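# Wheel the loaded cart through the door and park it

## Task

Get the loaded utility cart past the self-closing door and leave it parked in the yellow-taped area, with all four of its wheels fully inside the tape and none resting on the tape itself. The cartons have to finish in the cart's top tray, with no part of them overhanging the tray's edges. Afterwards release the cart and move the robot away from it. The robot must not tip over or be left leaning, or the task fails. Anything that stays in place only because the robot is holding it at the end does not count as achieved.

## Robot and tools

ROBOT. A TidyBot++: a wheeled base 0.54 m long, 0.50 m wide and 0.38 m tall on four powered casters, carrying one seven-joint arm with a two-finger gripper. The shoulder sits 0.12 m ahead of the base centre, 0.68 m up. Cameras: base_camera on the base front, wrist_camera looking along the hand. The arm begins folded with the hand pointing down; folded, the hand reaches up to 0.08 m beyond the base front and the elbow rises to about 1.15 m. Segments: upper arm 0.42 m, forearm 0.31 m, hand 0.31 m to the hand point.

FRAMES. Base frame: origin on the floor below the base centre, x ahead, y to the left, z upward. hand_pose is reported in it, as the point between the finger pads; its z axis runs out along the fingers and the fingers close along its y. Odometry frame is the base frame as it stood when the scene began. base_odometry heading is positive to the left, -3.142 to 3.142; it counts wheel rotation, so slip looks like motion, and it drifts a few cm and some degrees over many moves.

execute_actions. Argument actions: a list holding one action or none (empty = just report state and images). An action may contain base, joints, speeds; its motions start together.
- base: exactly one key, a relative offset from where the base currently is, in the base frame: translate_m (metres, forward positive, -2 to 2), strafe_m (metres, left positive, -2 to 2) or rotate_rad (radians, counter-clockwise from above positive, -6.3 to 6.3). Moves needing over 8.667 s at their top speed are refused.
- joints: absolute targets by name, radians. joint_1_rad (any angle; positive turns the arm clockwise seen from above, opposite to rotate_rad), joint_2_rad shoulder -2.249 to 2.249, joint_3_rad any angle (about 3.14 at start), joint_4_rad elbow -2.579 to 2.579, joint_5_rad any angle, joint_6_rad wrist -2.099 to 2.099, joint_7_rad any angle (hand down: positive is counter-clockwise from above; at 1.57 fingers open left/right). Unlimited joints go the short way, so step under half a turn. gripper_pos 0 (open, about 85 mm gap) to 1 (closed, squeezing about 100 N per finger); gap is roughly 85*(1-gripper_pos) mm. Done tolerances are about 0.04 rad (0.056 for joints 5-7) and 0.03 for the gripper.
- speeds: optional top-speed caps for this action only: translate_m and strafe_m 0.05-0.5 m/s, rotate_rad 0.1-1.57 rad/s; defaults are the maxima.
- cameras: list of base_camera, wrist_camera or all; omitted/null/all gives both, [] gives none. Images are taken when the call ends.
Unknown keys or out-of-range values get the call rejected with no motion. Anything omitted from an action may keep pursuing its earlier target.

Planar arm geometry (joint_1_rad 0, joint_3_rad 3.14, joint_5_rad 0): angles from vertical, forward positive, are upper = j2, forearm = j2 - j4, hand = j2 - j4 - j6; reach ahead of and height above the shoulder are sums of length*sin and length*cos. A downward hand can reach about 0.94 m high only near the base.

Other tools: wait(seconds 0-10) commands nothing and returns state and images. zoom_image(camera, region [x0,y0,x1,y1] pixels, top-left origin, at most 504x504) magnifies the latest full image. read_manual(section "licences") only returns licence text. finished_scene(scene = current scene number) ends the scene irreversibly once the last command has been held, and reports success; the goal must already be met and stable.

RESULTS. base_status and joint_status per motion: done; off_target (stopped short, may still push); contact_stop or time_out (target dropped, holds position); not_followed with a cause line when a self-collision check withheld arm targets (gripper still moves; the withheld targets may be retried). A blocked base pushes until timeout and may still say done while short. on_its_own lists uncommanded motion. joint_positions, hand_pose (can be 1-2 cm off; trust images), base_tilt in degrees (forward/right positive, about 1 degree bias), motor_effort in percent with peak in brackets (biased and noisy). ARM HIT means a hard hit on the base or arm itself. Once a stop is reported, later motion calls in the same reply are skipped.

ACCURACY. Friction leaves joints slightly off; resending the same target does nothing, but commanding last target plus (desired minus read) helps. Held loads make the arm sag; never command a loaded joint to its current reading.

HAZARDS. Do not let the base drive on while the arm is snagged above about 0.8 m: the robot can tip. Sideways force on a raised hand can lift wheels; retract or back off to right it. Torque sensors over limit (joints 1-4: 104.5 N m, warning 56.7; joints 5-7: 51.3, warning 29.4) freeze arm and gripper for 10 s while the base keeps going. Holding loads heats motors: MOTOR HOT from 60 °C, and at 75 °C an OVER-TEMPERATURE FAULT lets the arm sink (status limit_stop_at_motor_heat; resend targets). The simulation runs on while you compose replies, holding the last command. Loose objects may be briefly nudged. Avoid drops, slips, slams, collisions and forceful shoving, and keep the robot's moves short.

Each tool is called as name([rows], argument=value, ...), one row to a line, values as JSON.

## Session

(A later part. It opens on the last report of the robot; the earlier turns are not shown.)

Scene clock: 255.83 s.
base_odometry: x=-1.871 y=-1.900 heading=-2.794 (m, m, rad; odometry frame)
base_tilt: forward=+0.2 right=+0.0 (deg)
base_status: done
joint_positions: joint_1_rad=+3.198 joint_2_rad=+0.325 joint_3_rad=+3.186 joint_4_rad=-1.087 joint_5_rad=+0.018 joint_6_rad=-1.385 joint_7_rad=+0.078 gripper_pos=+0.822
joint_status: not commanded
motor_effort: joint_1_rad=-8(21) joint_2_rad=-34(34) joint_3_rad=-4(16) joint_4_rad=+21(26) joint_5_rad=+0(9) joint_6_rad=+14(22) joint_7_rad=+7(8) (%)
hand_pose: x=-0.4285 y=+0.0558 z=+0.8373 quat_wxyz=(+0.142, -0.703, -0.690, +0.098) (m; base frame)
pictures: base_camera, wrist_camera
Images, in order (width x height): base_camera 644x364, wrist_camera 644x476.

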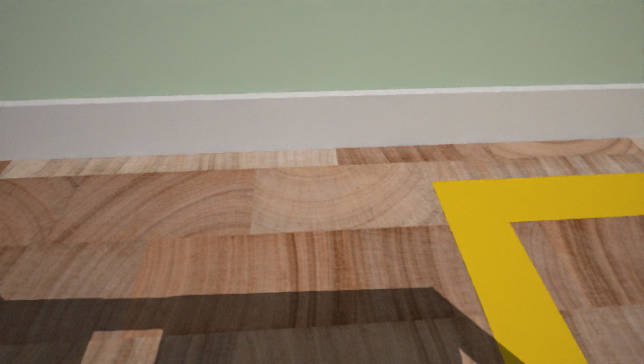

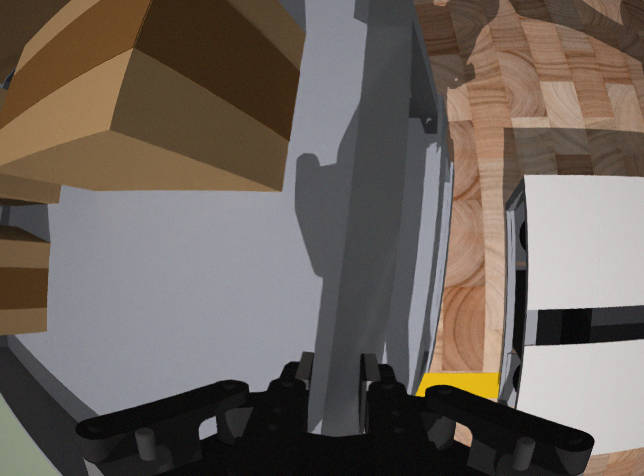

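execute_actions([
  {"base":{"strafe_m":-0.85},"speeds":{"strafe_m":0.13}},
], cameras=[])

execute_actions([
  {"joints":{"gripper_pos":0}},
], cameras=[])

execute_actions([
  {"joints":{"joint_4_rad":-0.7,"joint_6_rad":-1.55}},
], cameras=[])

execute_actions([
  {"base":{"translate_m":0.15},"joints":{"joint_7_rad":1.57}},
], cameras=[])

execute_actions([
  {"base":{"strafe_m":1.2},"joints":{"joint_1_rad":2.4,"joint_6_rad":-1.2}},
], cameras=["wrist_camera"])

Scene clock: 265.77 s.
base_odometry: x=-2.161 y=-1.101 heading=-2.794 (m, m, rad; odometry frame)
base_tilt: forward=+0.2 right=+0.0 (deg)
base_status: done
joint_positions: joint_1_rad=+3.204 joint_2_rad=+0.328 joint_3_rad=+3.195 joint_4_rad=-1.084 joint_5_rad=+0.018 joint_6_rad=-1.383 joint_7_rad=+0.037 gripper_pos=+0.822
joint_status: not commanded
motor_effort: joint_1_rad=-5(17) joint_2_rad=-35(38) joint_3_rad=-3(11) joint_4_rad=+23(24) joint_5_rad=-1(6) joint_6_rad=+17(20) joint_7_rad=+7(13) (%)
hand_pose: x=-0.4295 y=+0.0635 z=+0.8375 quat_wxyz=(+0.142, -0.721, -0.671, +0.100) (m; base frame)
pictures: none
No camera images: the call's "cameras" was empty. Leave "cameras" out to get every camera's image.

Scene clock: 266.87 s.
base_odometry: x=-2.161 y=-1.101 heading=-2.794 (m, m, rad; odometry frame)
base_tilt: forward=+0.2 right=+0.0 (deg)
base_status: not commanded
joint_positions: joint_1_rad=+3.168 joint_2_rad=+0.328 joint_3_rad=+3.172 joint_4_rad=-1.075 joint_5_rad=+0.018 joint_6_rad=-1.333 joint_7_rad=+0.037 gripper_pos=+0.000
joint_status: all done
motor_effort: joint_1_rad=+0(7) joint_2_rad=-35(37) joint_3_rad=+0(5) joint_4_rad=+20(28) joint_5_rad=-1(2) joint_6_rad=+4(18) joint_7_rad=+1(8) (%)
hand_pose: x=-0.4486 y=+0.0335 z=+0.8467 quat_wxyz=(+0.158, -0.698, -0.687, +0.126) (m; base frame)
pictures: none
No camera images: the call's "cameras" was empty. Leave "cameras" out to get every camera's image.

Scene clock: 268.37 s.
base_odometry: x=-2.161 y=-1.101 heading=-2.794 (m, m, rad; odometry frame)
base_tilt: forward=+0.2 right=+0.1 (deg)
base_status: not commanded
joint_positions: joint_1_rad=+3.168 joint_2_rad=+0.328 joint_3_rad=+3.172 joint_4_rad=-0.712 joint_5_rad=+0.018 joint_6_rad=-1.515 joint_7_rad=+0.037 gripper_pos=+0.000
joint_status: all done
motor_effort: joint_1_rad=-1(0) joint_2_rad=-34(37) joint_3_rad=+1(0) joint_4_rad=+18(20) joint_5_rad=-1(1) joint_6_rad=+5(5) joint_7_rad=+1(1) (%)
hand_pose: x=-0.4592 y=+0.0329 z=+0.9804 quat_wxyz=(+0.223, -0.683, -0.670, +0.185) (m; base frame)
pictures: none
No camera images: the call's "cameras" was empty. Leave "cameras" out to get every camera's image.

Scene clock: 270.07 s.
base_odometry: x=-2.302 y=-1.152 heading=-2.794 (m, m, rad; odometry frame)
base_tilt: forward=+0.2 right=+0.0 (deg)
base_status: done
joint_positions: joint_1_rad=+3.168 joint_2_rad=+0.325 joint_3_rad=+3.172 joint_4_rad=-0.711 joint_5_rad=+0.018 joint_6_rad=-1.518 joint_7_rad=+1.545 gripper_pos=+0.000
joint_status: all done
motor_effort: joint_1_rad=+0(1) joint_2_rad=-34(40) joint_3_rad=+0(1) joint_4_rad=+19(20) joint_5_rad=-1(1) joint_6_rad=+5(5) joint_7_rad=+1(1) (%)
hand_pose: x=-0.4577 y=+0.0329 z=+0.9819 quat_wxyz=(+0.290, -0.039, -0.956, -0.017) (m; base frame)
pictures: none
No camera images: the call's "cameras" was empty. Leave "cameras" out to get every camera's image.

Scene clock: 273.83 s.
base_odometry: x=-1.893 y=-2.280 heading=-2.794 (m, m, rad; odometry frame)
base_tilt: forward=+0.2 right=+0.0 (deg)
base_status: done
joint_positions: joint_1_rad=+2.411 joint_2_rad=+0.325 joint_3_rad=+3.171 joint_4_rad=-0.711 joint_5_rad=+0.018 joint_6_rad=-1.234 joint_7_rad=+1.545 gripper_pos=+0.000
joint_status: all done
motor_effort: joint_1_rad=-1(2) joint_2_rad=-35(37) joint_3_rad=+1(2) joint_4_rad=+20(21) joint_5_rad=-1(0) joint_6_rad=+6(7) joint_7_rad=+1(1) (%)
hand_pose: x=-0.3722 y=-0.4153 z=+1.0406 quat_wxyz=(+0.399, +0.302, -0.855, +0.138) (m; base frame)
pictures: wrist_camera
Images, in order (width x height): wrist_camera 644x476.

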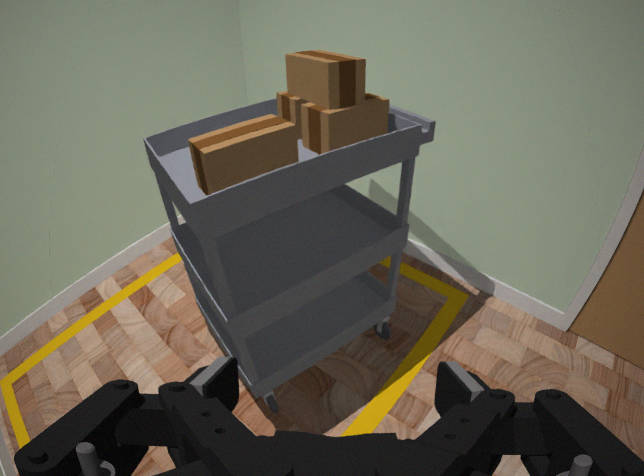

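finished_scene(scene=1)

The scene is finished: the task was done.


## Next scene

The same job, from a new start.

execute_actions([
  {"joints":{"joint_6_rad":0.3}},
])

Scene clock: 1.43 s.
base_odometry: x=+0.000 y=+0.000 heading=+0.000 (m, m, rad; odometry frame)
base_tilt: forward=+0.2 right=+0.0 (deg)
base_status: not commanded
joint_positions: joint_1_rad=-0.042 joint_2_rad=-0.301 joint_3_rad=+3.150 joint_4_rad=-2.526 joint_5_rad=+0.016 joint_6_rad=+0.286 joint_7_rad=+1.534 gripper_pos=+0.000
joint_status: all done
motor_effort: joint_1_rad=-1(0) joint_2_rad=-9(9) joint_3_rad=+1(1) joint_4_rad=+19(20) joint_5_rad=-1(1) joint_6_rad=+8(7) joint_7_rad=+1(1) (%)
hand_pose: x=+0.5340 y=+0.0165 z=+0.7804 quat_wxyz=(-0.018, +0.825, +0.006, +0.565) (m; base frame)
pictures: base_camera, wrist_camera
Images, in order (width x height): base_camera 644x364, wrist_camera 644x476.

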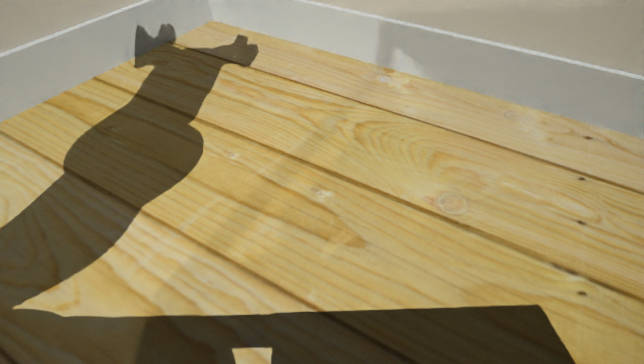

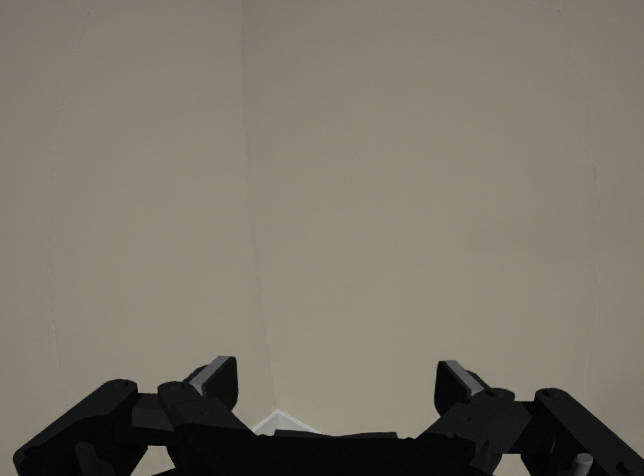

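execute_actions([
  {"base":{"rotate_rad":-2.9}},
])

Scene clock: 5.53 s.
base_odometry: x=+0.000 y=+0.000 heading=-2.899 (m, m, rad; odometry frame)
base_tilt: forward=+0.2 right=+0.0 (deg)
base_status: done
joint_positions: joint_1_rad=-0.042 joint_2_rad=-0.301 joint_3_rad=+3.150 joint_4_rad=-2.526 joint_5_rad=+0.016 joint_6_rad=+0.286 joint_7_rad=+1.534 gripper_pos=+0.000
joint_status: not commanded
motor_effort: joint_1_rad=-1(0) joint_2_rad=-9(10) joint_3_rad=+1(2) joint_4_rad=+20(20) joint_5_rad=-1(1) joint_6_rad=+7(7) joint_7_rad=+1(1) (%)
hand_pose: x=+0.5340 y=+0.0165 z=+0.7804 quat_wxyz=(-0.018, +0.825, +0.006, +0.565) (m; base frame)
pictures: base_camera, wrist_camera
Images, in order (width x height): base_camera 644x364, wrist_camera 644x476.

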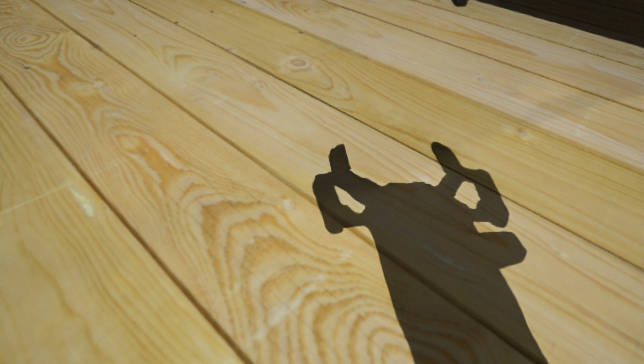

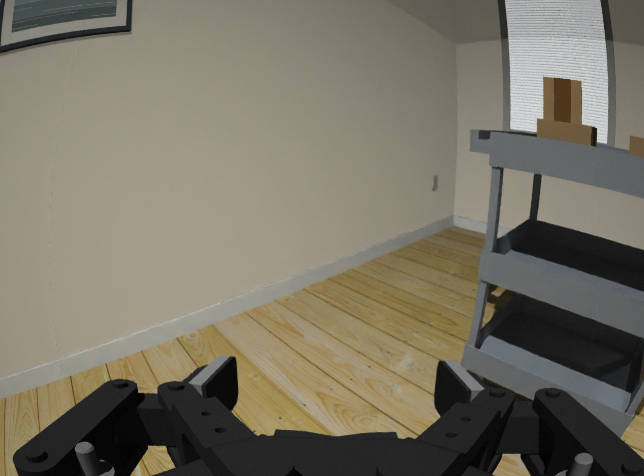

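execute_actions([
  {"base":{"rotate_rad":-0.93},"joints":{"joint_6_rad":0.0}},
])

Scene clock: 8.17 s.
base_odometry: x=+0.000 y=+0.000 heading=+2.455 (m, m, rad; odometry frame)
base_tilt: forward=+0.2 right=+0.0 (deg)
base_status: done
joint_positions: joint_1_rad=-0.042 joint_2_rad=-0.301 joint_3_rad=+3.150 joint_4_rad=-2.529 joint_5_rad=+0.016 joint_6_rad=+0.016 joint_7_rad=+1.534 gripper_pos=+0.000
joint_status: all done
motor_effort: joint_1_rad=+0(1) joint_2_rad=-8(9) joint_3_rad=+1(2) joint_4_rad=+19(21) joint_5_rad=-1(2) joint_6_rad=+6(8) joint_7_rad=+1(1) (%)
hand_pose: x=+0.4922 y=+0.0139 z=+0.7051 quat_wxyz=(-0.013, +0.894, +0.005, +0.448) (m; base frame)
pictures: base_camera, wrist_camera
Images, in order (width x height): base_camera 644x364, wrist_camera 644x476.

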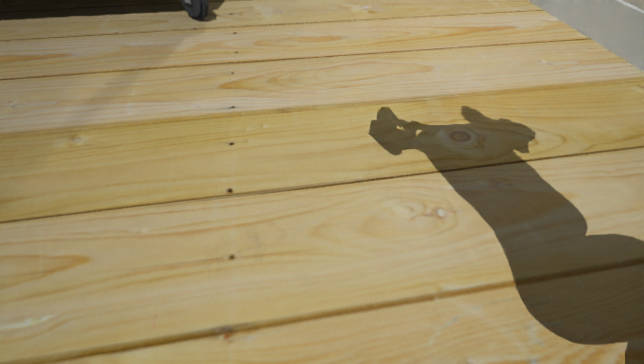

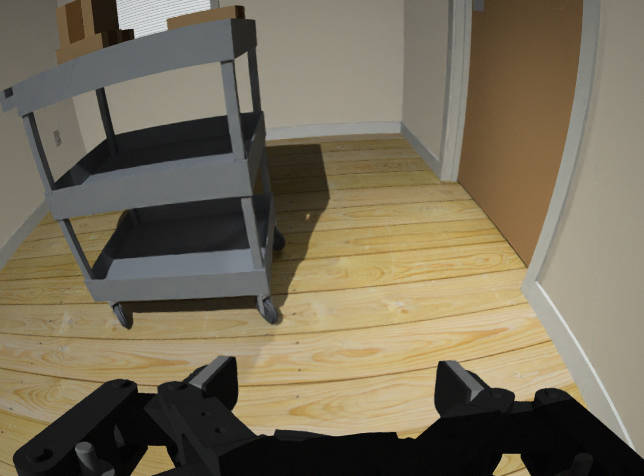

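execute_actions([
  {"base":{"rotate_rad":-1.44},"joints":{"joint_1_rad":-3.14,"joint_2_rad":0.24,"joint_4_rad":-0.8,"joint_6_rad":-1.83,"joint_7_rad":0}},
], cameras=[])

execute_actions([
  {"base":{"translate_m":0.27}},
], cameras=[])

execute_actions([
  {"base":{"strafe_m":0.65}},
])

Scene clock: 17.33 s.
base_odometry: x=+0.000 y=+0.000 heading=+1.015 (m, m, rad; odometry frame)
base_tilt: forward=+0.2 right=+0.0 (deg)
base_status: done
joint_positions: joint_1_rad=-3.124 joint_2_rad=+0.210 joint_3_rad=+3.150 joint_4_rad=-0.818 joint_5_rad=+0.016 joint_6_rad=-1.794 joint_7_rad=+0.038 gripper_pos=+0.000
joint_status: all done
motor_effort: joint_1_rad=-1(2) joint_2_rad=-27(28) joint_3_rad=+0(2) joint_4_rad=+17(21) joint_5_rad=-2(1) joint_6_rad=+4(6) joint_7_rad=+1(2) (%)
hand_pose: x=-0.3356 y=+0.0147 z=+0.9601 quat_wxyz=(-0.122, +0.696, +0.701, -0.103) (m; base frame)
pictures: none
No camera images: the call's "cameras" was empty. Leave "cameras" out to get every camera's image.

Scene clock: 19.17 s.
base_odometry: x=+0.143 y=+0.229 heading=+1.015 (m, m, rad; odometry frame)
base_tilt: forward=+0.2 right=+0.0 (deg)
base_status: done
joint_positions: joint_1_rad=-3.124 joint_2_rad=+0.227 joint_3_rad=+3.150 joint_4_rad=-0.815 joint_5_rad=+0.016 joint_6_rad=-1.797 joint_7_rad=+0.038 gripper_pos=+0.000
joint_status: not commanded
motor_effort: joint_1_rad=+0(0) joint_2_rad=-28(31) joint_3_rad=+1(1) joint_4_rad=+17(18) joint_5_rad=-1(1) joint_6_rad=+3(4) joint_7_rad=+1(1) (%)
hand_pose: x=-0.3395 y=+0.0148 z=+0.9532 quat_wxyz=(-0.116, +0.697, +0.702, -0.097) (m; base frame)
pictures: none
No camera images: the call's "cameras" was empty. Leave "cameras" out to get every camera's image.

Scene clock: 21.83 s.
base_odometry: x=-0.409 y=+0.573 heading=+1.015 (m, m, rad; odometry frame)
base_tilt: forward=+0.2 right=+0.0 (deg)
base_status: done
joint_positions: joint_1_rad=-3.129 joint_2_rad=+0.227 joint_3_rad=+3.150 joint_4_rad=-0.815 joint_5_rad=+0.016 joint_6_rad=-1.797 joint_7_rad=+0.038 gripper_pos=+0.000
joint_status: not commanded
motor_effort: joint_1_rad=-1(3) joint_2_rad=-28(29) joint_3_rad=+1(1) joint_4_rad=+17(17) joint_5_rad=-1(0) joint_6_rad=+3(4) joint_7_rad=+1(1) (%)
hand_pose: x=-0.3396 y=+0.0125 z=+0.9533 quat_wxyz=(-0.115, +0.695, +0.703, -0.097) (m; base frame)
pictures: base_camera, wrist_camera
Images, in order (width x height): base_camera 644x364, wrist_camera 644x476.

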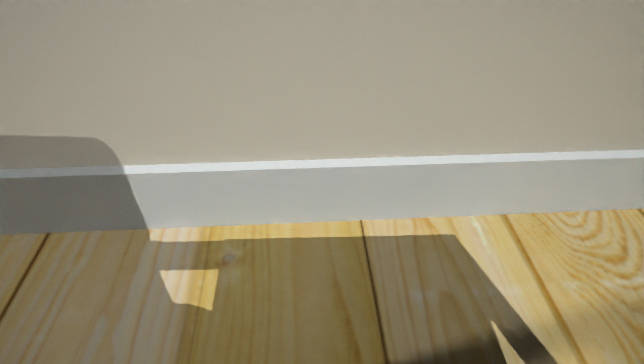

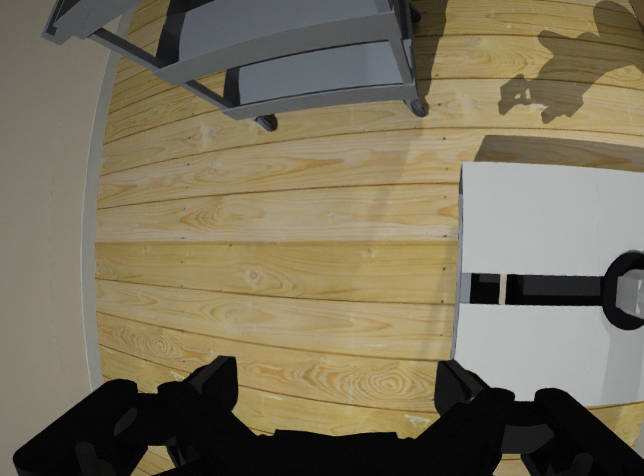

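execute_actions([
  {"base":{"strafe_m":0.74},"joints":{"gripper_pos":0.8}},
])

Scene clock: 26.70 s.
base_odometry: x=-1.038 y=+0.964 heading=+1.014 (m, m, rad; odometry frame)
base_tilt: forward=+0.2 right=+0.0 (deg)
base_status: done
joint_positions: joint_1_rad=-3.132 joint_2_rad=+0.227 joint_3_rad=+3.150 joint_4_rad=-0.815 joint_5_rad=+0.016 joint_6_rad=-1.797 joint_7_rad=+0.038 gripper_pos=+0.800
joint_status: all done
motor_effort: joint_1_rad=+0(2) joint_2_rad=-28(30) joint_3_rad=+0(1) joint_4_rad=+17(18) joint_5_rad=-1(0) joint_6_rad=+3(3) joint_7_rad=+1(1) (%)
hand_pose: x=-0.3396 y=+0.0113 z=+0.9533 quat_wxyz=(-0.115, +0.694, +0.704, -0.097) (m; base frame)
pictures: base_camera, wrist_camera
Images, in order (width x height): base_camera 644x364, wrist_camera 644x476.

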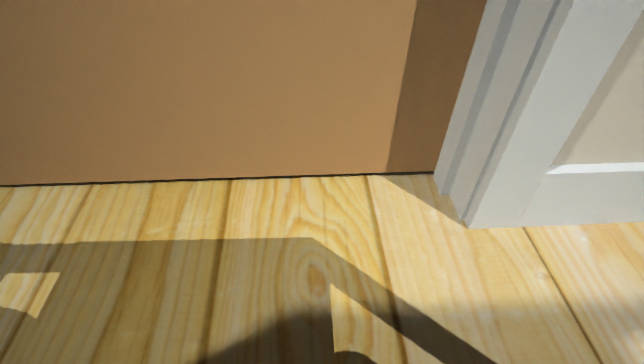

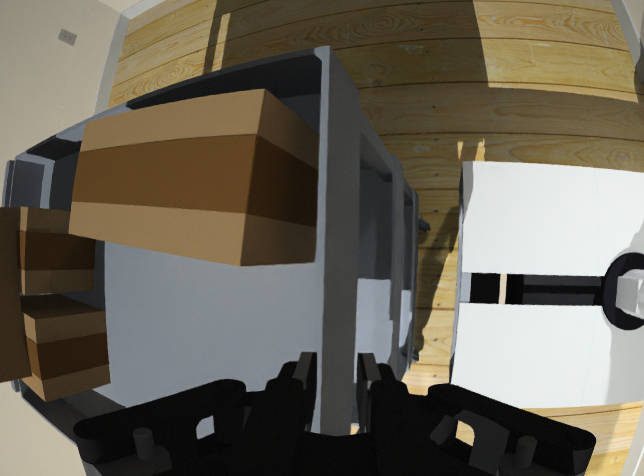

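execute_actions([
  {"joints":{"joint_1_rad":3.07,"gripper_pos":0,"joint_6_rad":-1.66,"joint_7_rad":-0.06}},
], cameras=[])

execute_actions([
  {"joints":{"joint_2_rad":0.3,"joint_4_rad":-1.1,"joint_6_rad":-1.5}},
], cameras=["wrist_camera"])

execute_actions([
  {"joints":{"gripper_pos":1}},
], cameras=[])

execute_actions([
  {"base":{"strafe_m":0.34},"speeds":{"strafe_m":0.1}},
], cameras=[])

execute_actions([
  {"base":{"translate_m":0.26},"speeds":{"translate_m":0.12}},
])

Scene clock: 32.07 s.
base_odometry: x=-1.038 y=+0.964 heading=+1.014 (m, m, rad; odometry frame)
base_tilt: forward=+0.2 right=+0.0 (deg)
base_status: not commanded
joint_positions: joint_1_rad=-3.201 joint_2_rad=+0.227 joint_3_rad=+3.150 joint_4_rad=-0.815 joint_5_rad=+0.016 joint_6_rad=-1.688 joint_7_rad=-0.023 gripper_pos=+0.000
joint_status: all done
motor_effort: joint_1_rad=-1(0) joint_2_rad=-29(29) joint_3_rad=+1(1) joint_4_rad=+18(18) joint_5_rad=-1(1) joint_6_rad=+3(3) joint_7_rad=+1(1) (%)
hand_pose: x=-0.3710 y=-0.0220 z=+0.9651 quat_wxyz=(-0.145, +0.684, +0.700, -0.144) (m; base frame)
pictures: none
No camera images: the call's "cameras" was empty. Leave "cameras" out to get every camera's image.

Scene clock: 33.43 s.
base_odometry: x=-1.038 y=+0.964 heading=+1.014 (m, m, rad; odometry frame)
base_tilt: forward=+0.2 right=+0.0 (deg)
base_status: not commanded
joint_positions: joint_1_rad=-3.201 joint_2_rad=+0.287 joint_3_rad=+3.150 joint_4_rad=-1.090 joint_5_rad=+0.016 joint_6_rad=-1.536 joint_7_rad=-0.023 gripper_pos=+0.000
joint_status: all done
motor_effort: joint_1_rad=+0(0) joint_2_rad=-32(35) joint_3_rad=+1(0) joint_4_rad=+19(21) joint_5_rad=-1(1) joint_6_rad=+2(3) joint_7_rad=+1(1) (%)
hand_pose: x=-0.3787 y=-0.0223 z=+0.8429 quat_wxyz=(-0.085, +0.693, +0.712, -0.077) (m; base frame)
pictures: wrist_camera
Images, in order (width x height): wrist_camera 644x476.

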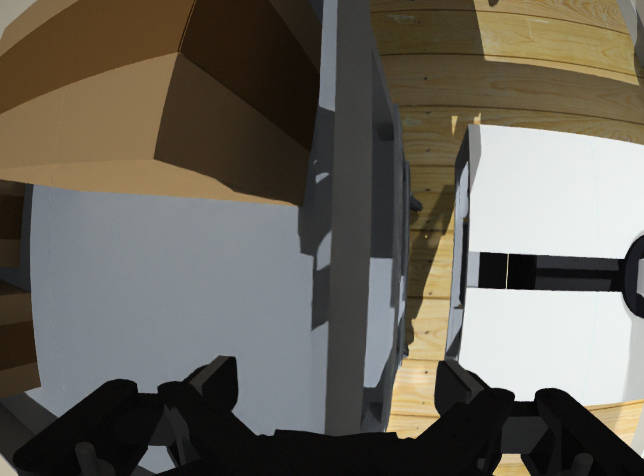

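Scene clock: 34.53 s.
base_odometry: x=-1.038 y=+0.964 heading=+1.014 (m, m, rad; odometry frame)
base_tilt: forward=+0.2 right=+0.0 (deg)
base_status: not commanded
joint_positions: joint_1_rad=-3.201 joint_2_rad=+0.287 joint_3_rad=+3.150 joint_4_rad=-1.089 joint_5_rad=+0.016 joint_6_rad=-1.529 joint_7_rad=-0.025 gripper_pos=+0.878
joint_status: gripper_pos off_target (ended at +0.878, target +1.000)
motor_effort: joint_1_rad=-1(2) joint_2_rad=-30(32) joint_3_rad=+0(1) joint_4_rad=+17(19) joint_5_rad=-1(1) joint_6_rad=+7(9) joint_7_rad=+1(2) (%)
hand_pose: x=-0.3809 y=-0.0224 z=+0.8438 quat_wxyz=(-0.087, +0.693, +0.711, -0.080) (m; base frame)
pictures: none
No camera images: the call's "cameras" was empty. Leave "cameras" out to get every camera's image.

Scene clock: 38.50 s.
base_odometry: x=-1.327 y=+1.144 heading=+1.015 (m, m, rad; odometry frame)
base_tilt: forward=+0.1 right=+0.0 (deg)
base_status: done
joint_positions: joint_1_rad=-3.267 joint_2_rad=+0.286 joint_3_rad=+3.116 joint_4_rad=-1.089 joint_5_rad=+0.016 joint_6_rad=-1.531 joint_7_rad=-0.019 gripper_pos=+0.878
joint_status: not commanded
motor_effort: joint_1_rad=+8(15) joint_2_rad=-28(33) joint_3_rad=+6(11) joint_4_rad=+16(19) joint_5_rad=-1(5) joint_6_rad=+9(12) joint_7_rad=-6(11) (%)
hand_pose: x=-0.3756 y=-0.0699 z=+0.8439 quat_wxyz=(-0.079, +0.655, +0.746, -0.087) (m; base frame)
pictures: none
No camera images: the call's "cameras" was empty. Leave "cameras" out to get every camera's image.

Scene clock: 41.33 s.
base_odometry: x=-1.189 y=+1.365 heading=+1.015 (m, m, rad; odometry frame)
base_tilt: forward=+0.2 right=+0.0 (deg)
base_status: done
joint_positions: joint_1_rad=-3.183 joint_2_rad=+0.288 joint_3_rad=+3.163 joint_4_rad=-1.088 joint_5_rad=+0.016 joint_6_rad=-1.525 joint_7_rad=-0.046 gripper_pos=+0.878
joint_status: not commanded
motor_effort: joint_1_rad=-9(10) joint_2_rad=-26(38) joint_3_rad=-6(7) joint_4_rad=+17(18) joint_5_rad=-4(5) joint_6_rad=+10(13) joint_7_rad=+5(6) (%)
hand_pose: x=-0.3833 y=-0.0078 z=+0.8436 quat_wxyz=(-0.090, +0.711, +0.693, -0.080) (m; base frame)
pictures: base_camera, wrist_camera
Images, in order (width x height): base_camera 644x364, wrist_camera 644x476.

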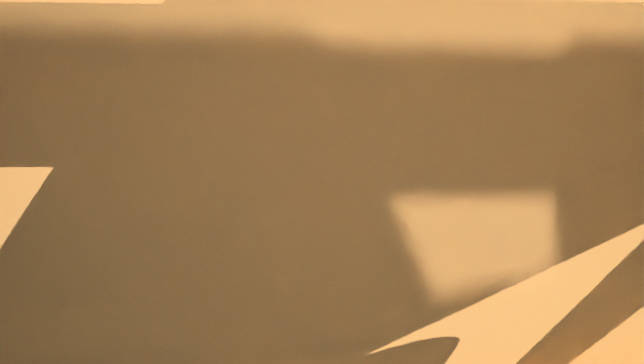

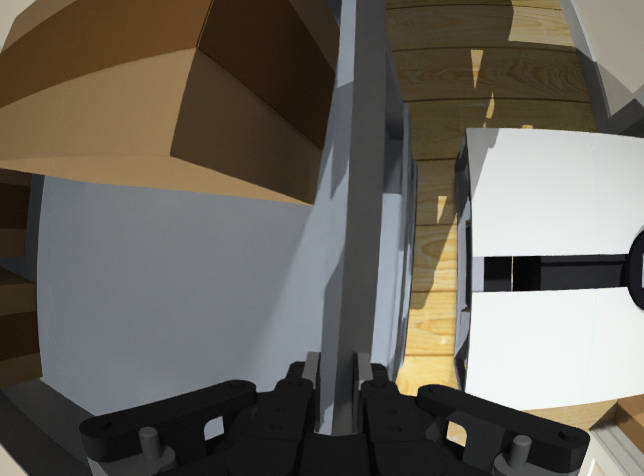

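execute_actions([
  {"base":{"translate_m":0.3},"speeds":{"translate_m":0.08}},
])

Scene clock: 48.63 s.
base_odometry: x=-1.031 y=+1.619 heading=+1.014 (m, m, rad; odometry frame)
base_tilt: forward=+0.2 right=+0.0 (deg)
base_status: done
joint_positions: joint_1_rad=-3.176 joint_2_rad=+0.292 joint_3_rad=+3.168 joint_4_rad=-1.083 joint_5_rad=+0.016 joint_6_rad=-1.527 joint_7_rad=-0.051 gripper_pos=+0.878
joint_status: not commanded
motor_effort: joint_1_rad=-10(12) joint_2_rad=-27(37) joint_3_rad=-6(8) joint_4_rad=+17(19) joint_5_rad=-4(6) joint_6_rad=+9(12) joint_7_rad=+5(6) (%)
hand_pose: x=-0.3845 y=-0.0022 z=+0.8437 quat_wxyz=(-0.091, +0.717, +0.687, -0.079) (m; base frame)
pictures: base_camera, wrist_camera
Images, in order (width x height): base_camera 644x364, wrist_camera 644x476.

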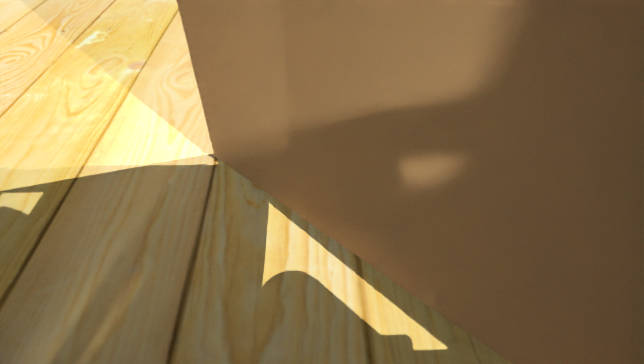

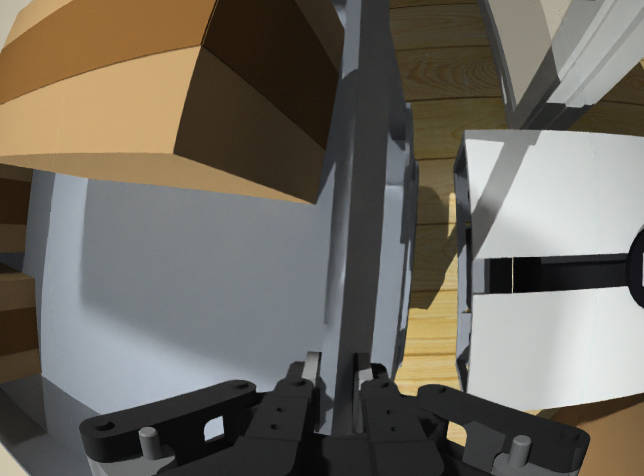

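It works.

execute_actions([
  {"base":{"translate_m":0.7},"speeds":{"translate_m":0.12}},
])

execute_actions([
  {"base":{"translate_m":0.65},"speeds":{"translate_m":0.12}},
])

Scene clock: 56.60 s.
base_odometry: x=-0.662 y=+2.214 heading=+1.014 (m, m, rad; odometry frame)
base_tilt: forward=+0.1 right=+0.0 (deg)
base_status: done
joint_positions: joint_1_rad=-3.175 joint_2_rad=+0.289 joint_3_rad=+3.169 joint_4_rad=-1.086 joint_5_rad=+0.016 joint_6_rad=-1.529 joint_7_rad=-0.051 gripper_pos=+0.878
joint_status: not commanded
motor_effort: joint_1_rad=-5(13) joint_2_rad=-25(40) joint_3_rad=-2(9) joint_4_rad=+17(19) joint_5_rad=-3(6) joint_6_rad=+11(12) joint_7_rad=+1(5) (%)
hand_pose: x=-0.3829 y=-0.0010 z=+0.8436 quat_wxyz=(-0.090, +0.718, +0.686, -0.078) (m; base frame)
pictures: base_camera, wrist_camera
Images, in order (width x height): base_camera 644x364, wrist_camera 644x476.

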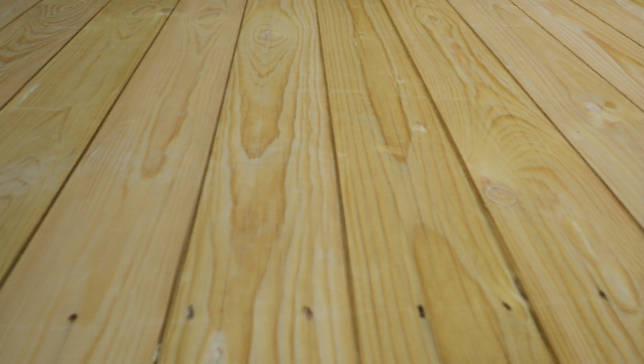

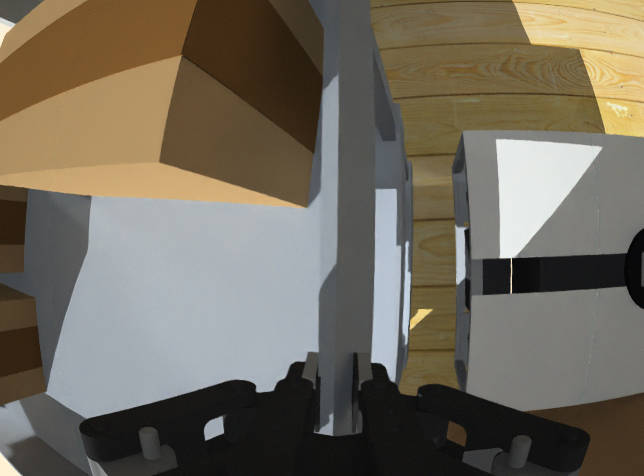

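Scene clock: 62.60 s.
base_odometry: x=-0.318 y=+2.766 heading=+1.014 (m, m, rad; odometry frame)
base_tilt: forward=+0.2 right=+0.0 (deg)
base_status: done
joint_positions: joint_1_rad=-3.179 joint_2_rad=+0.291 joint_3_rad=+3.170 joint_4_rad=-1.084 joint_5_rad=+0.021 joint_6_rad=-1.527 joint_7_rad=-0.051 gripper_pos=+0.878
joint_status: not commanded
motor_effort: joint_1_rad=-5(9) joint_2_rad=-26(38) joint_3_rad=-3(6) joint_4_rad=+17(19) joint_5_rad=-3(10) joint_6_rad=+11(11) joint_7_rad=+2(0) (%)
hand_pose: x=-0.3840 y=-0.0008 z=+0.8437 quat_wxyz=(-0.093, +0.717, +0.687, -0.077) (m; base frame)
pictures: base_camera, wrist_camera
Images, in order (width x height): base_camera 644x364, wrist_camera 644x476.

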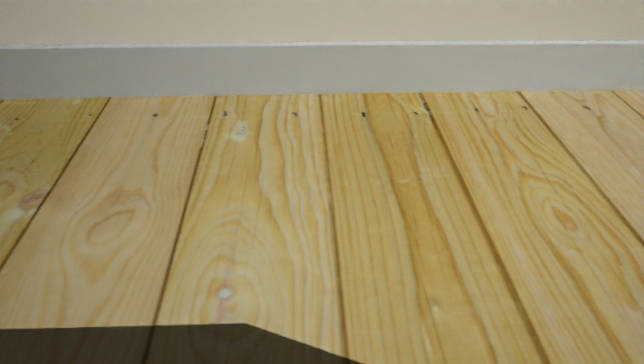

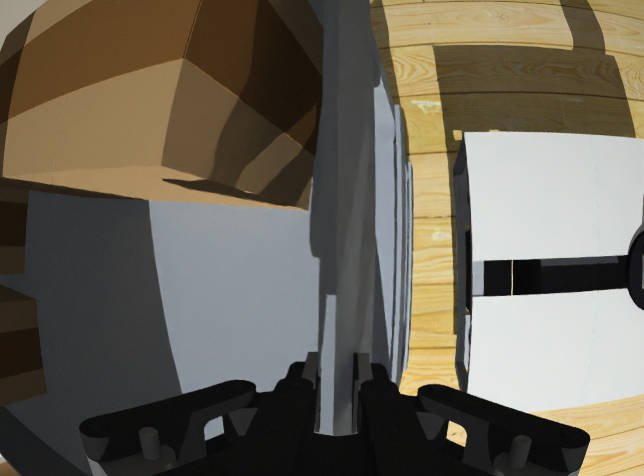

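Either side requires clearing the door to the left first.

execute_actions([
  {"base":{"translate_m":0.2},"speeds":{"translate_m":0.12}},
], cameras=[])

execute_actions([
  {"base":{"strafe_m":0.7},"speeds":{"strafe_m":0.13}},
])

Scene clock: 66.67 s.
base_odometry: x=-0.213 y=+2.936 heading=+1.014 (m, m, rad; odometry frame)
base_tilt: forward=+0.2 right=+0.0 (deg)
base_status: done
joint_positions: joint_1_rad=-3.179 joint_2_rad=+0.290 joint_3_rad=+3.170 joint_4_rad=-1.085 joint_5_rad=+0.021 joint_6_rad=-1.527 joint_7_rad=-0.051 gripper_pos=+0.878
joint_status: not commanded
motor_effort: joint_1_rad=-6(7) joint_2_rad=-26(37) joint_3_rad=-3(4) joint_4_rad=+17(18) joint_5_rad=-2(3) joint_6_rad=+11(12) joint_7_rad=+3(3) (%)
hand_pose: x=-0.3838 y=-0.0008 z=+0.8437 quat_wxyz=(-0.093, +0.717, +0.687, -0.077) (m; base frame)
pictures: none
No camera images: the call's "cameras" was empty. Leave "cameras" out to get every camera's image.

Scene clock: 73.07 s.
base_odometry: x=-0.807 y=+3.306 heading=+1.014 (m, m, rad; odometry frame)
base_tilt: forward=+0.2 right=+0.0 (deg)
base_status: done
joint_positions: joint_1_rad=-3.249 joint_2_rad=+0.288 joint_3_rad=+3.119 joint_4_rad=-1.085 joint_5_rad=+0.007 joint_6_rad=-1.542 joint_7_rad=-0.026 gripper_pos=+0.878
joint_status: not commanded
motor_effort: joint_1_rad=+4(14) joint_2_rad=-29(29) joint_3_rad=+3(11) joint_4_rad=+16(19) joint_5_rad=-3(7) joint_6_rad=+7(13) joint_7_rad=-4(10) (%)
hand_pose: x=-0.3746 y=-0.0620 z=+0.8438 quat_wxyz=(-0.074, +0.666, +0.737, -0.086) (m; base frame)
pictures: base_camera, wrist_camera
Images, in order (width x height): base_camera 644x364, wrist_camera 644x476.

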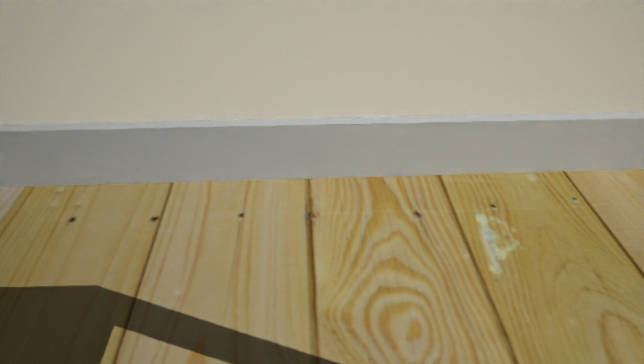

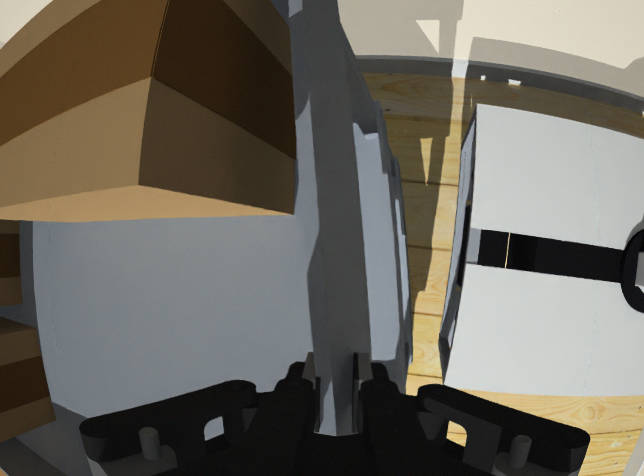

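Tape is on the right. Let the door close, then go.

wait(seconds=8)

execute_actions([
  {"base":{"strafe_m":-1.1},"speeds":{"strafe_m":0.15}},
])

execute_actions([
  {"base":{"strafe_m":-0.8},"speeds":{"strafe_m":0.15}},
])

Scene clock: 82.70 s.
base_odometry: x=-0.807 y=+3.306 heading=+1.014 (m, m, rad; odometry frame)
base_tilt: forward=+0.2 right=+0.0 (deg)
base_status: done
joint_positions: joint_1_rad=-3.249 joint_2_rad=+0.288 joint_3_rad=+3.119 joint_4_rad=-1.085 joint_5_rad=+0.007 joint_6_rad=-1.542 joint_7_rad=-0.026 gripper_pos=+0.878
joint_status: not commanded
motor_effort: joint_1_rad=+4(14) joint_2_rad=-29(29) joint_3_rad=+3(11) joint_4_rad=+17(19) joint_5_rad=-3(7) joint_6_rad=+8(13) joint_7_rad=-4(10) (%)
hand_pose: x=-0.3746 y=-0.0620 z=+0.8438 quat_wxyz=(-0.074, +0.666, +0.737, -0.086) (m; base frame)
wait: 8.00 s; at rest from the start
pictures: base_camera, wrist_camera
Images, in order (width x height): base_camera 644x364, wrist_camera 644x476.

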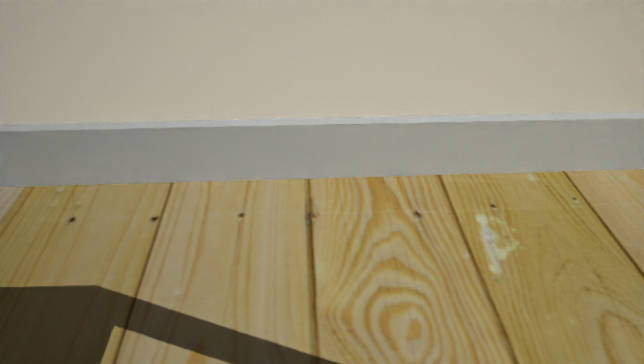

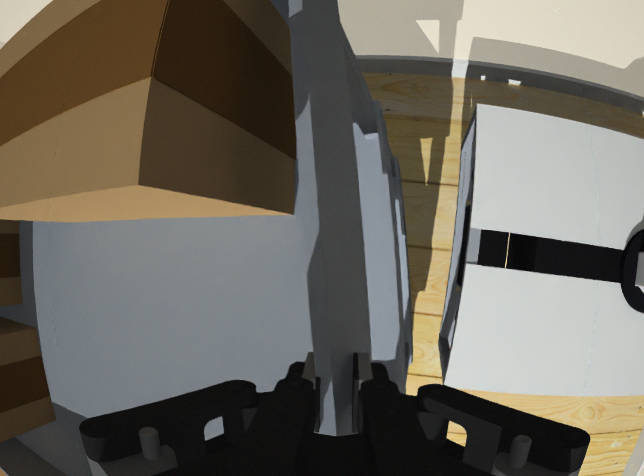

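Scene clock: 90.83 s.
base_odometry: x=+0.127 y=+2.725 heading=+1.014 (m, m, rad; odometry frame)
base_tilt: forward=+0.2 right=+0.0 (deg)
base_status: done
joint_positions: joint_1_rad=-3.188 joint_2_rad=+0.287 joint_3_rad=+3.175 joint_4_rad=-1.086 joint_5_rad=+0.020 joint_6_rad=-1.542 joint_7_rad=-0.107 gripper_pos=+0.882
joint_status: not commanded
motor_effort: joint_1_rad=-4(18) joint_2_rad=-30(32) joint_3_rad=-1(12) joint_4_rad=+17(20) joint_5_rad=-1(8) joint_6_rad=+9(13) joint_7_rad=+4(13) (%)
hand_pose: x=-0.3784 y=-0.0038 z=+0.8439 quat_wxyz=(-0.086, +0.735, +0.669, -0.075) (m; base frame)
pictures: base_camera, wrist_camera
Images, in order (width x height): base_camera 644x364, wrist_camera 644x476.

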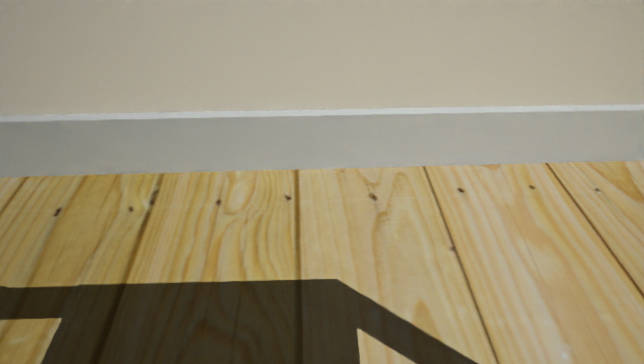

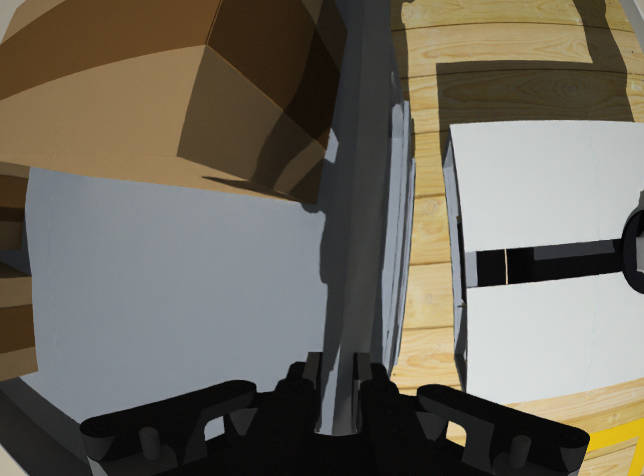

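Scene clock: 97.00 s.
base_odometry: x=+0.807 y=+2.303 heading=+1.015 (m, m, rad; odometry frame)
base_tilt: forward=+0.2 right=+0.1 (deg)
base_status: done
joint_positions: joint_1_rad=-3.178 joint_2_rad=+0.286 joint_3_rad=+3.179 joint_4_rad=-1.087 joint_5_rad=+0.026 joint_6_rad=-1.542 joint_7_rad=-0.107 gripper_pos=+0.882
joint_status: not commanded
motor_effort: joint_1_rad=-5(15) joint_2_rad=-28(31) joint_3_rad=-3(9) joint_4_rad=+16(19) joint_5_rad=+1(9) joint_6_rad=+8(13) joint_7_rad=+6(12) (%)
hand_pose: x=-0.3784 y=+0.0046 z=+0.8439 quat_wxyz=(-0.089, +0.739, +0.664, -0.072) (m; base frame)
pictures: base_camera, wrist_camera
Images, in order (width x height): base_camera 644x364, wrist_camera 644x476.

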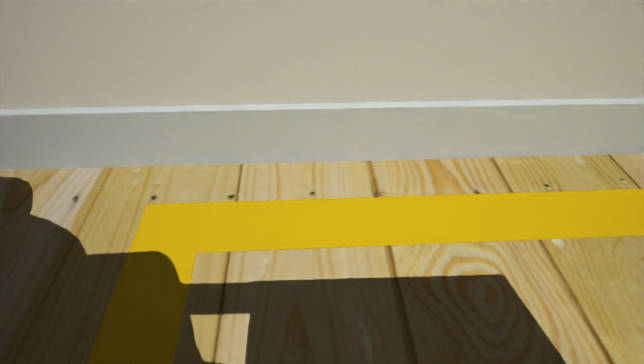

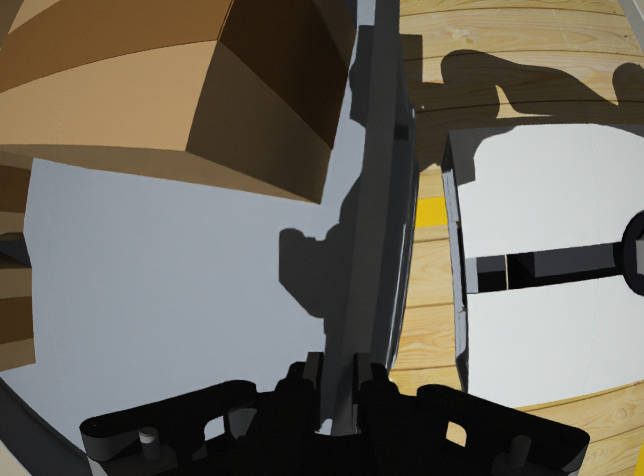

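execute_actions([
  {"base":{"strafe_m":-0.5},"speeds":{"strafe_m":0.15}},
], cameras=["base_camera"])

execute_actions([
  {"joints":{"gripper_pos":0}},
], cameras=[])

execute_actions([
  {"joints":{"joint_2_rad":0.22,"joint_4_rad":-0.75,"joint_6_rad":-1.7}},
], cameras=[])

execute_actions([
  {"base":{"translate_m":0.2},"joints":{"joint_7_rad":1.57}},
], cameras=[])

execute_actions([
  {"base":{"strafe_m":1.2},"joints":{"joint_1_rad":2.4,"joint_6_rad":-1.35}},
], cameras=["wrist_camera"])

Scene clock: 104.70 s.
base_odometry: x=+1.231 y=+2.039 heading=+1.015 (m, m, rad; odometry frame)
base_tilt: forward=+0.2 right=+0.0 (deg)
base_status: done
joint_positions: joint_1_rad=-3.171 joint_2_rad=+0.286 joint_3_rad=+3.186 joint_4_rad=-1.087 joint_5_rad=+0.026 joint_6_rad=-1.545 joint_7_rad=-0.107 gripper_pos=+0.882
joint_status: not commanded
motor_effort: joint_1_rad=-5(16) joint_2_rad=-28(29) joint_3_rad=-3(11) joint_4_rad=+17(19) joint_5_rad=+1(9) joint_6_rad=+9(14) joint_7_rad=+6(10) (%)
hand_pose: x=-0.3775 y=+0.0115 z=+0.8439 quat_wxyz=(-0.090, +0.744, +0.659, -0.070) (m; base frame)
pictures: base_camera
Images, in order (width x height): base_camera 644x364.

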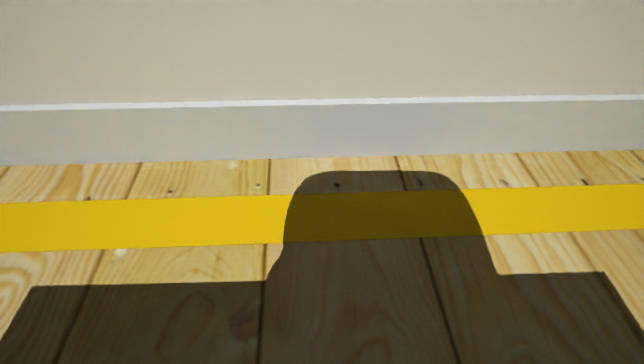

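Scene clock: 105.80 s.
base_odometry: x=+1.231 y=+2.039 heading=+1.015 (m, m, rad; odometry frame)
base_tilt: forward=+0.2 right=+0.0 (deg)
base_status: not commanded
joint_positions: joint_1_rad=-3.199 joint_2_rad=+0.288 joint_3_rad=+3.168 joint_4_rad=-1.091 joint_5_rad=+0.026 joint_6_rad=-1.536 joint_7_rad=-0.099 gripper_pos=+0.000
joint_status: all done
motor_effort: joint_1_rad=-1(5) joint_2_rad=-32(34) joint_3_rad=+1(2) joint_4_rad=+19(21) joint_5_rad=-1(1) joint_6_rad=+2(10) joint_7_rad=+1(6) (%)
hand_pose: x=-0.3792 y=-0.0105 z=+0.8421 quat_wxyz=(-0.087, +0.726, +0.678, -0.074) (m; base frame)
pictures: none
No camera images: the call's "cameras" was empty. Leave "cameras" out to get every camera's image.

Scene clock: 107.27 s.
base_odometry: x=+1.231 y=+2.039 heading=+1.015 (m, m, rad; odometry frame)
base_tilt: forward=+0.2 right=+0.0 (deg)
base_status: not commanded
joint_positions: joint_1_rad=-3.199 joint_2_rad=+0.234 joint_3_rad=+3.168 joint_4_rad=-0.761 joint_5_rad=+0.026 joint_6_rad=-1.664 joint_7_rad=-0.099 gripper_pos=+0.000
joint_status: all done
motor_effort: joint_1_rad=-1(1) joint_2_rad=-28(35) joint_3_rad=+1(0) joint_4_rad=+17(21) joint_5_rad=-1(1) joint_6_rad=+4(5) joint_7_rad=+1(1) (%)
hand_pose: x=-0.3866 y=-0.0112 z=+0.9868 quat_wxyz=(-0.169, +0.711, +0.661, -0.170) (m; base frame)
pictures: none
No camera images: the call's "cameras" was empty. Leave "cameras" out to get every camera's image.

Scene clock: 109.10 s.
base_odometry: x=+1.337 y=+2.209 heading=+1.014 (m, m, rad; odometry frame)
base_tilt: forward=+0.2 right=+0.0 (deg)
base_status: done
joint_positions: joint_1_rad=-3.199 joint_2_rad=+0.223 joint_3_rad=+3.168 joint_4_rad=-0.761 joint_5_rad=+0.026 joint_6_rad=-1.667 joint_7_rad=+1.551 gripper_pos=+0.000
joint_status: all done
motor_effort: joint_1_rad=+0(0) joint_2_rad=-27(37) joint_3_rad=+1(0) joint_4_rad=+17(20) joint_5_rad=-1(1) joint_6_rad=+5(5) joint_7_rad=+1(0) (%)
hand_pose: x=-0.3826 y=-0.0110 z=+0.9919 quat_wxyz=(-0.243, -0.002, +0.970, +0.009) (m; base frame)
pictures: none
No camera images: the call's "cameras" was empty. Leave "cameras" out to get every camera's image.

Scene clock: 112.87 s.
base_odometry: x=+0.318 y=+2.843 heading=+1.014 (m, m, rad; odometry frame)
base_tilt: forward=+0.2 right=+0.0 (deg)
base_status: done
joint_positions: joint_1_rad=-3.868 joint_2_rad=+0.223 joint_3_rad=+3.164 joint_4_rad=-0.761 joint_5_rad=+0.026 joint_6_rad=-1.385 joint_7_rad=+1.551 gripper_pos=+0.000
joint_status: all done
motor_effort: joint_1_rad=+0(2) joint_2_rad=-29(32) joint_3_rad=+1(2) joint_4_rad=+19(19) joint_5_rad=-1(0) joint_6_rad=+5(7) joint_7_rad=+1(1) (%)
hand_pose: x=-0.3202 y=-0.3670 z=+1.0436 quat_wxyz=(-0.358, -0.309, +0.873, -0.119) (m; base frame)
pictures: wrist_camera
Images, in order (width x height): wrist_camera 644x476.

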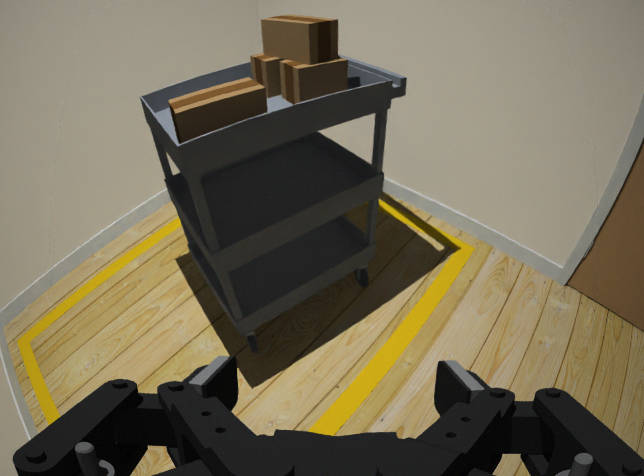

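finished_scene(scene=2)

The scene is finished: the task was done.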